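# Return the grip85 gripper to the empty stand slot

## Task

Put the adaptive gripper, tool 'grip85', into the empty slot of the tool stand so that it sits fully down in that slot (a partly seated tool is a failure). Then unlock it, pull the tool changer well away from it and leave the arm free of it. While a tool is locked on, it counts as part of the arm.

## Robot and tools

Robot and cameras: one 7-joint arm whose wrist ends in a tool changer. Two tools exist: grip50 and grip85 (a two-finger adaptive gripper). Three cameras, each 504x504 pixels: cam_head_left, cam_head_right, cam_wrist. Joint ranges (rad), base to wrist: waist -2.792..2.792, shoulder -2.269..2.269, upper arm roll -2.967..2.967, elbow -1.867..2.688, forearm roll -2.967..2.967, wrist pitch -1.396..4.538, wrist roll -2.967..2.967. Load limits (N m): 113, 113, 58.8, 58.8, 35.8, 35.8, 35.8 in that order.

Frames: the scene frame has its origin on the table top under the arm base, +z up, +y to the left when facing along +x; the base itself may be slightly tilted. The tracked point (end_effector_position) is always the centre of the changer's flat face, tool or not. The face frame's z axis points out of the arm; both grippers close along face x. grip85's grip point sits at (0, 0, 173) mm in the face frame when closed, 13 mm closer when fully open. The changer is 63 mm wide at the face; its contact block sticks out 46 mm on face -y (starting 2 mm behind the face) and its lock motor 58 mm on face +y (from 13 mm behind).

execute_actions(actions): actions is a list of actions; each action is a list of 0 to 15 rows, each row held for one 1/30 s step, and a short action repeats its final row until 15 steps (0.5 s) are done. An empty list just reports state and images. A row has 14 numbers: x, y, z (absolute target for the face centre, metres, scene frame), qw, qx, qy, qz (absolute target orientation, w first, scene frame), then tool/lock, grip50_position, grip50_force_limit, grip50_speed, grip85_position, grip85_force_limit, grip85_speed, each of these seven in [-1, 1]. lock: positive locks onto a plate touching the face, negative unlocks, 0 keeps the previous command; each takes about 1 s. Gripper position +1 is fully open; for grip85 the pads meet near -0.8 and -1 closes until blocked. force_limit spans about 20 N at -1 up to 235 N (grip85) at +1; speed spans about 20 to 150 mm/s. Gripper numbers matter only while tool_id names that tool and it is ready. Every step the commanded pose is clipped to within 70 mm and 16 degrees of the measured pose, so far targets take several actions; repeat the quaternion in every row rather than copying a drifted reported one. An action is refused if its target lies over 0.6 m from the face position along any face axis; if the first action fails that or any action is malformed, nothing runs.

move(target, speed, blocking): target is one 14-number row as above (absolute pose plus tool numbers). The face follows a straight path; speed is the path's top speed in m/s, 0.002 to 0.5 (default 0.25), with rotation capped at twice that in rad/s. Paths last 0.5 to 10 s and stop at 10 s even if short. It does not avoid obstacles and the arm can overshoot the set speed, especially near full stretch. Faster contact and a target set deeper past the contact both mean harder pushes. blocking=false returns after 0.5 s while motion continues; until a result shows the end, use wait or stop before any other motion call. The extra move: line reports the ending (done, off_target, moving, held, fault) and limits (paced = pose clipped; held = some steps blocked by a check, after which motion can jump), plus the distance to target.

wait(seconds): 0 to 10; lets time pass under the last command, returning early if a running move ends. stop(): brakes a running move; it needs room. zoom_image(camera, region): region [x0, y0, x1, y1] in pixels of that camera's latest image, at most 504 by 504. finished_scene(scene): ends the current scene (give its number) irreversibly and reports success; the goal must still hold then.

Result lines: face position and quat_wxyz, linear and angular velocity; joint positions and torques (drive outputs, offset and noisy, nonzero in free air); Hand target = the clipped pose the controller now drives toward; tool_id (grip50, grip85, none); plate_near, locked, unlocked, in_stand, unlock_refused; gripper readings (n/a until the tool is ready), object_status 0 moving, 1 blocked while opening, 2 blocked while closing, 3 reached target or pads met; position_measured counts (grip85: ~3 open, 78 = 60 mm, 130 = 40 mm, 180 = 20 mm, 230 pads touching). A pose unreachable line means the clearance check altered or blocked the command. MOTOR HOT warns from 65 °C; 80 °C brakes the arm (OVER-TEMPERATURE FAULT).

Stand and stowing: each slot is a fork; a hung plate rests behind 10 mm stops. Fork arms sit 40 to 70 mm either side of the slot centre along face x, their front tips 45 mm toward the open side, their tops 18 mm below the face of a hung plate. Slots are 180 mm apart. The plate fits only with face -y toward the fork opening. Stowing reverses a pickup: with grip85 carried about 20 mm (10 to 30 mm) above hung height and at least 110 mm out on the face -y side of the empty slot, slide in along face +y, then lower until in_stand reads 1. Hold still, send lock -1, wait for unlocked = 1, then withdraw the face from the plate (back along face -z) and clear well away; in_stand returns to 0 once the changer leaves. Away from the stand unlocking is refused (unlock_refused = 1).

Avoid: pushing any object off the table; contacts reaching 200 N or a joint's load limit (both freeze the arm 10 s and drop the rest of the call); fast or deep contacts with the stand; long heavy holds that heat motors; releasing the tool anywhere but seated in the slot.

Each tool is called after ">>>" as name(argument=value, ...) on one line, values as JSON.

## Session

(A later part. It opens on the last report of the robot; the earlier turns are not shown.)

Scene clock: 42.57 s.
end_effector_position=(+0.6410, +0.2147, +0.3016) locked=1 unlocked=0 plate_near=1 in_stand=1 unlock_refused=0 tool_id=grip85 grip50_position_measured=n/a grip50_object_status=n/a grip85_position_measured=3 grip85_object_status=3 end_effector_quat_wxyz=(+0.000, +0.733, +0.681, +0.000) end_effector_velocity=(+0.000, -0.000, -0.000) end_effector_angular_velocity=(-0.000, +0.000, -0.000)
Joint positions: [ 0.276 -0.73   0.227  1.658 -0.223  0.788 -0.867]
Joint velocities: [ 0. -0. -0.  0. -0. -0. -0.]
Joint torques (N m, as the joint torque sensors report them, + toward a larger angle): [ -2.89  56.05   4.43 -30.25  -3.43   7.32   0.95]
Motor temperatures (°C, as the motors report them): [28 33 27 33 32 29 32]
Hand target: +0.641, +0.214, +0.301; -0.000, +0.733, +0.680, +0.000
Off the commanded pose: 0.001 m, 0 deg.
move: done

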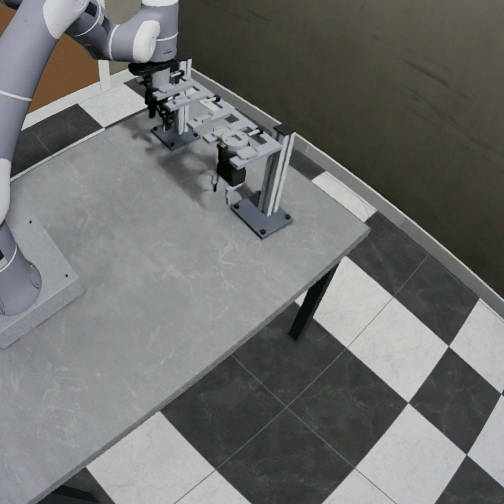

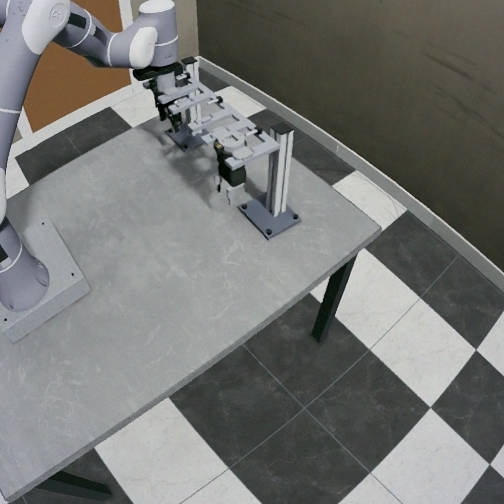

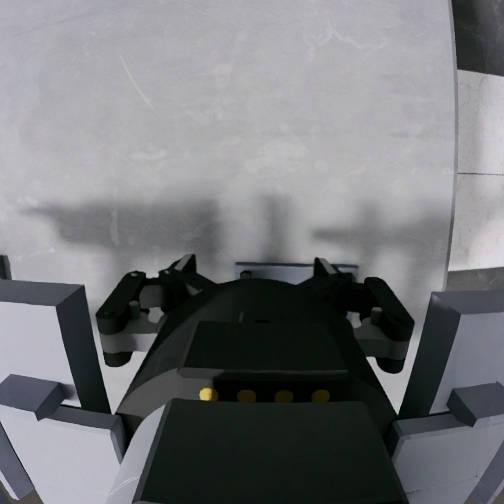

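>>> execute_actions(actions=[[[0.641,0.2149,0.3005,0,0.733,0.680,0,0,0,0,0,1,0,0]],[[0.641,0.2149,0.3005,0,0.733,0.680,0,-1,0,0,0,1,0,0]],[[0.641,0.2149,0.3005,0,0.733,0.680,0,-1,0,0,0,1,0,0]],[[0.641,0.2149,0.3005,0,0.733,0.680,0,-1,0,0,0,1,0,0]]])

>>> move(target=[0.641,0.2149,0.45,0,0.733,0.680,0,0,0,0,0,1,0,0], speed=0.1)

Scene clock: 48.03 s.
end_effector_position=(+0.6409, +0.2153, +0.3013) locked=0 unlocked=1 plate_near=1 in_stand=1 unlock_refused=0 tool_id=none grip50_position_measured=n/a grip50_object_status=n/a grip85_position_measured=n/a grip85_object_status=n/a end_effector_quat_wxyz=(+0.000, +0.733, +0.681, +0.000) end_effector_velocity=(-0.000, +0.000, +0.000) end_effector_angular_velocity=(+0.000, +0.000, +0.000)
Joint positions: [ 0.277 -0.731  0.227  1.657 -0.223  0.788 -0.866]
Joint velocities: [-0. -0.  0.  0. -0.  0. -0.]
Joint torques (N m, as the joint torque sensors report them, + toward a larger angle): [ -2.76  49.12   4.22 -25.71  -2.38   5.16   1.05]
Motor temperatures (°C, as the motors report them): [28 34 27 33 32 29 32]
Hand target: +0.641, +0.215, +0.301; -0.000, +0.733, +0.680, -0.000
Off the commanded pose: 0.001 m, 0 deg.

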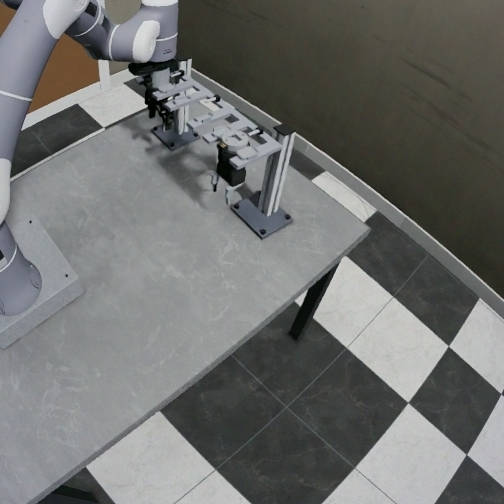

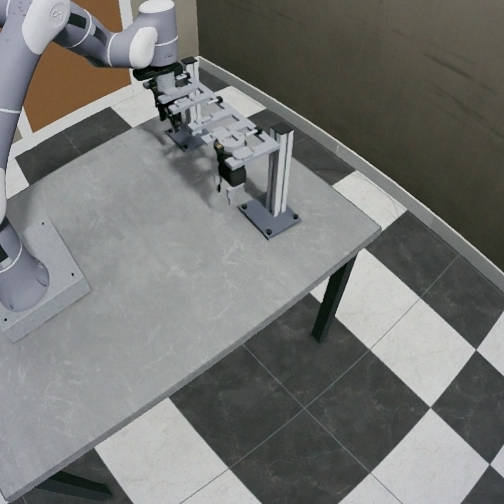

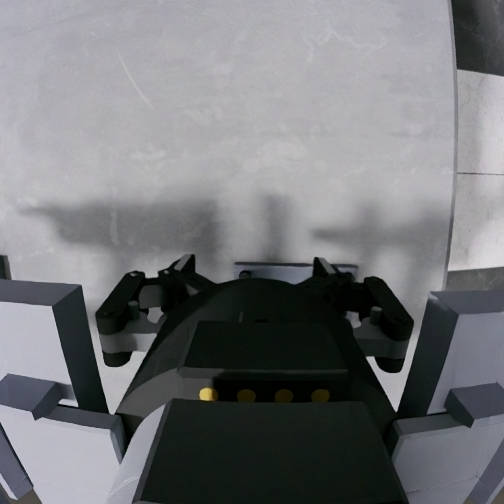

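Scene clock: 49.80 s.
end_effector_position=(+0.6411, +0.2149, +0.4500) locked=0 unlocked=1 plate_near=0 in_stand=0 unlock_refused=0 tool_id=none grip50_position_measured=n/a grip50_object_status=n/a grip85_position_measured=n/a grip85_object_status=n/a end_effector_quat_wxyz=(+0.000, +0.733, +0.680, +0.000) end_effector_velocity=(-0.000, +0.000, -0.000) end_effector_angular_velocity=(+0.000, +0.001, +0.000)
Joint positions: [ 0.248 -0.538  0.284  1.534 -0.169  0.474 -0.9  ]
Joint velocities: [-0.001 -0.001  0.001 -0.     0.    -0.    -0.   ]
Joint torques (N m, as the joint torque sensors report them, + toward a larger angle): [ -1.68  52.27   6.42 -29.98  -3.     3.33  -0.48]
Motor temperatures (°C, as the motors report them): [28 34 27 33 32 29 32]
Hand target: +0.641, +0.215, +0.450; +0.000, +0.733, +0.680, -0.000
Off the commanded pose: 0.000 m, 0 deg.
move: done

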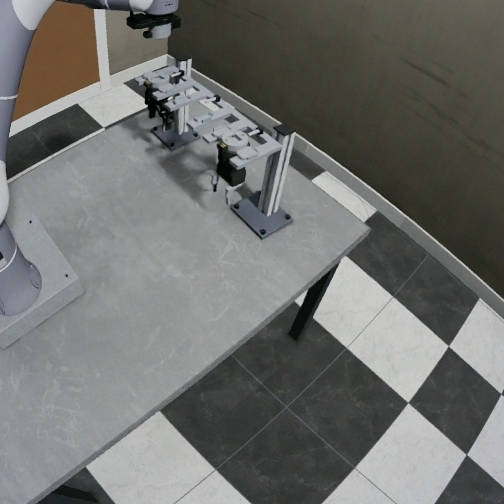

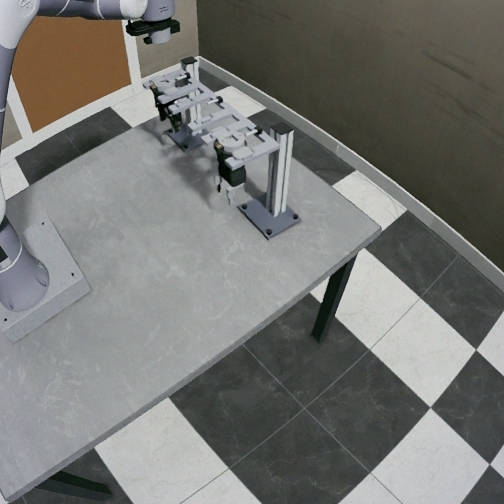

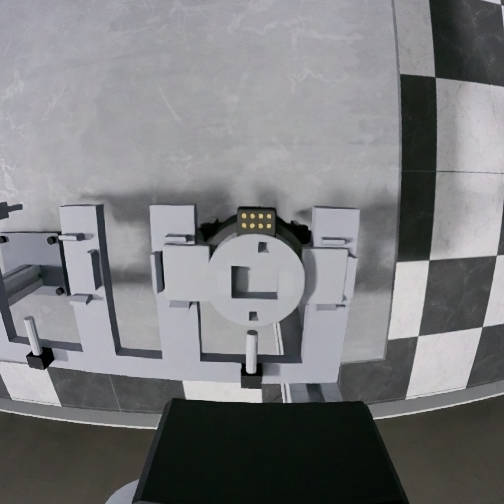

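>>> finished_scene(scene=2)

The scene is finished: the task was done.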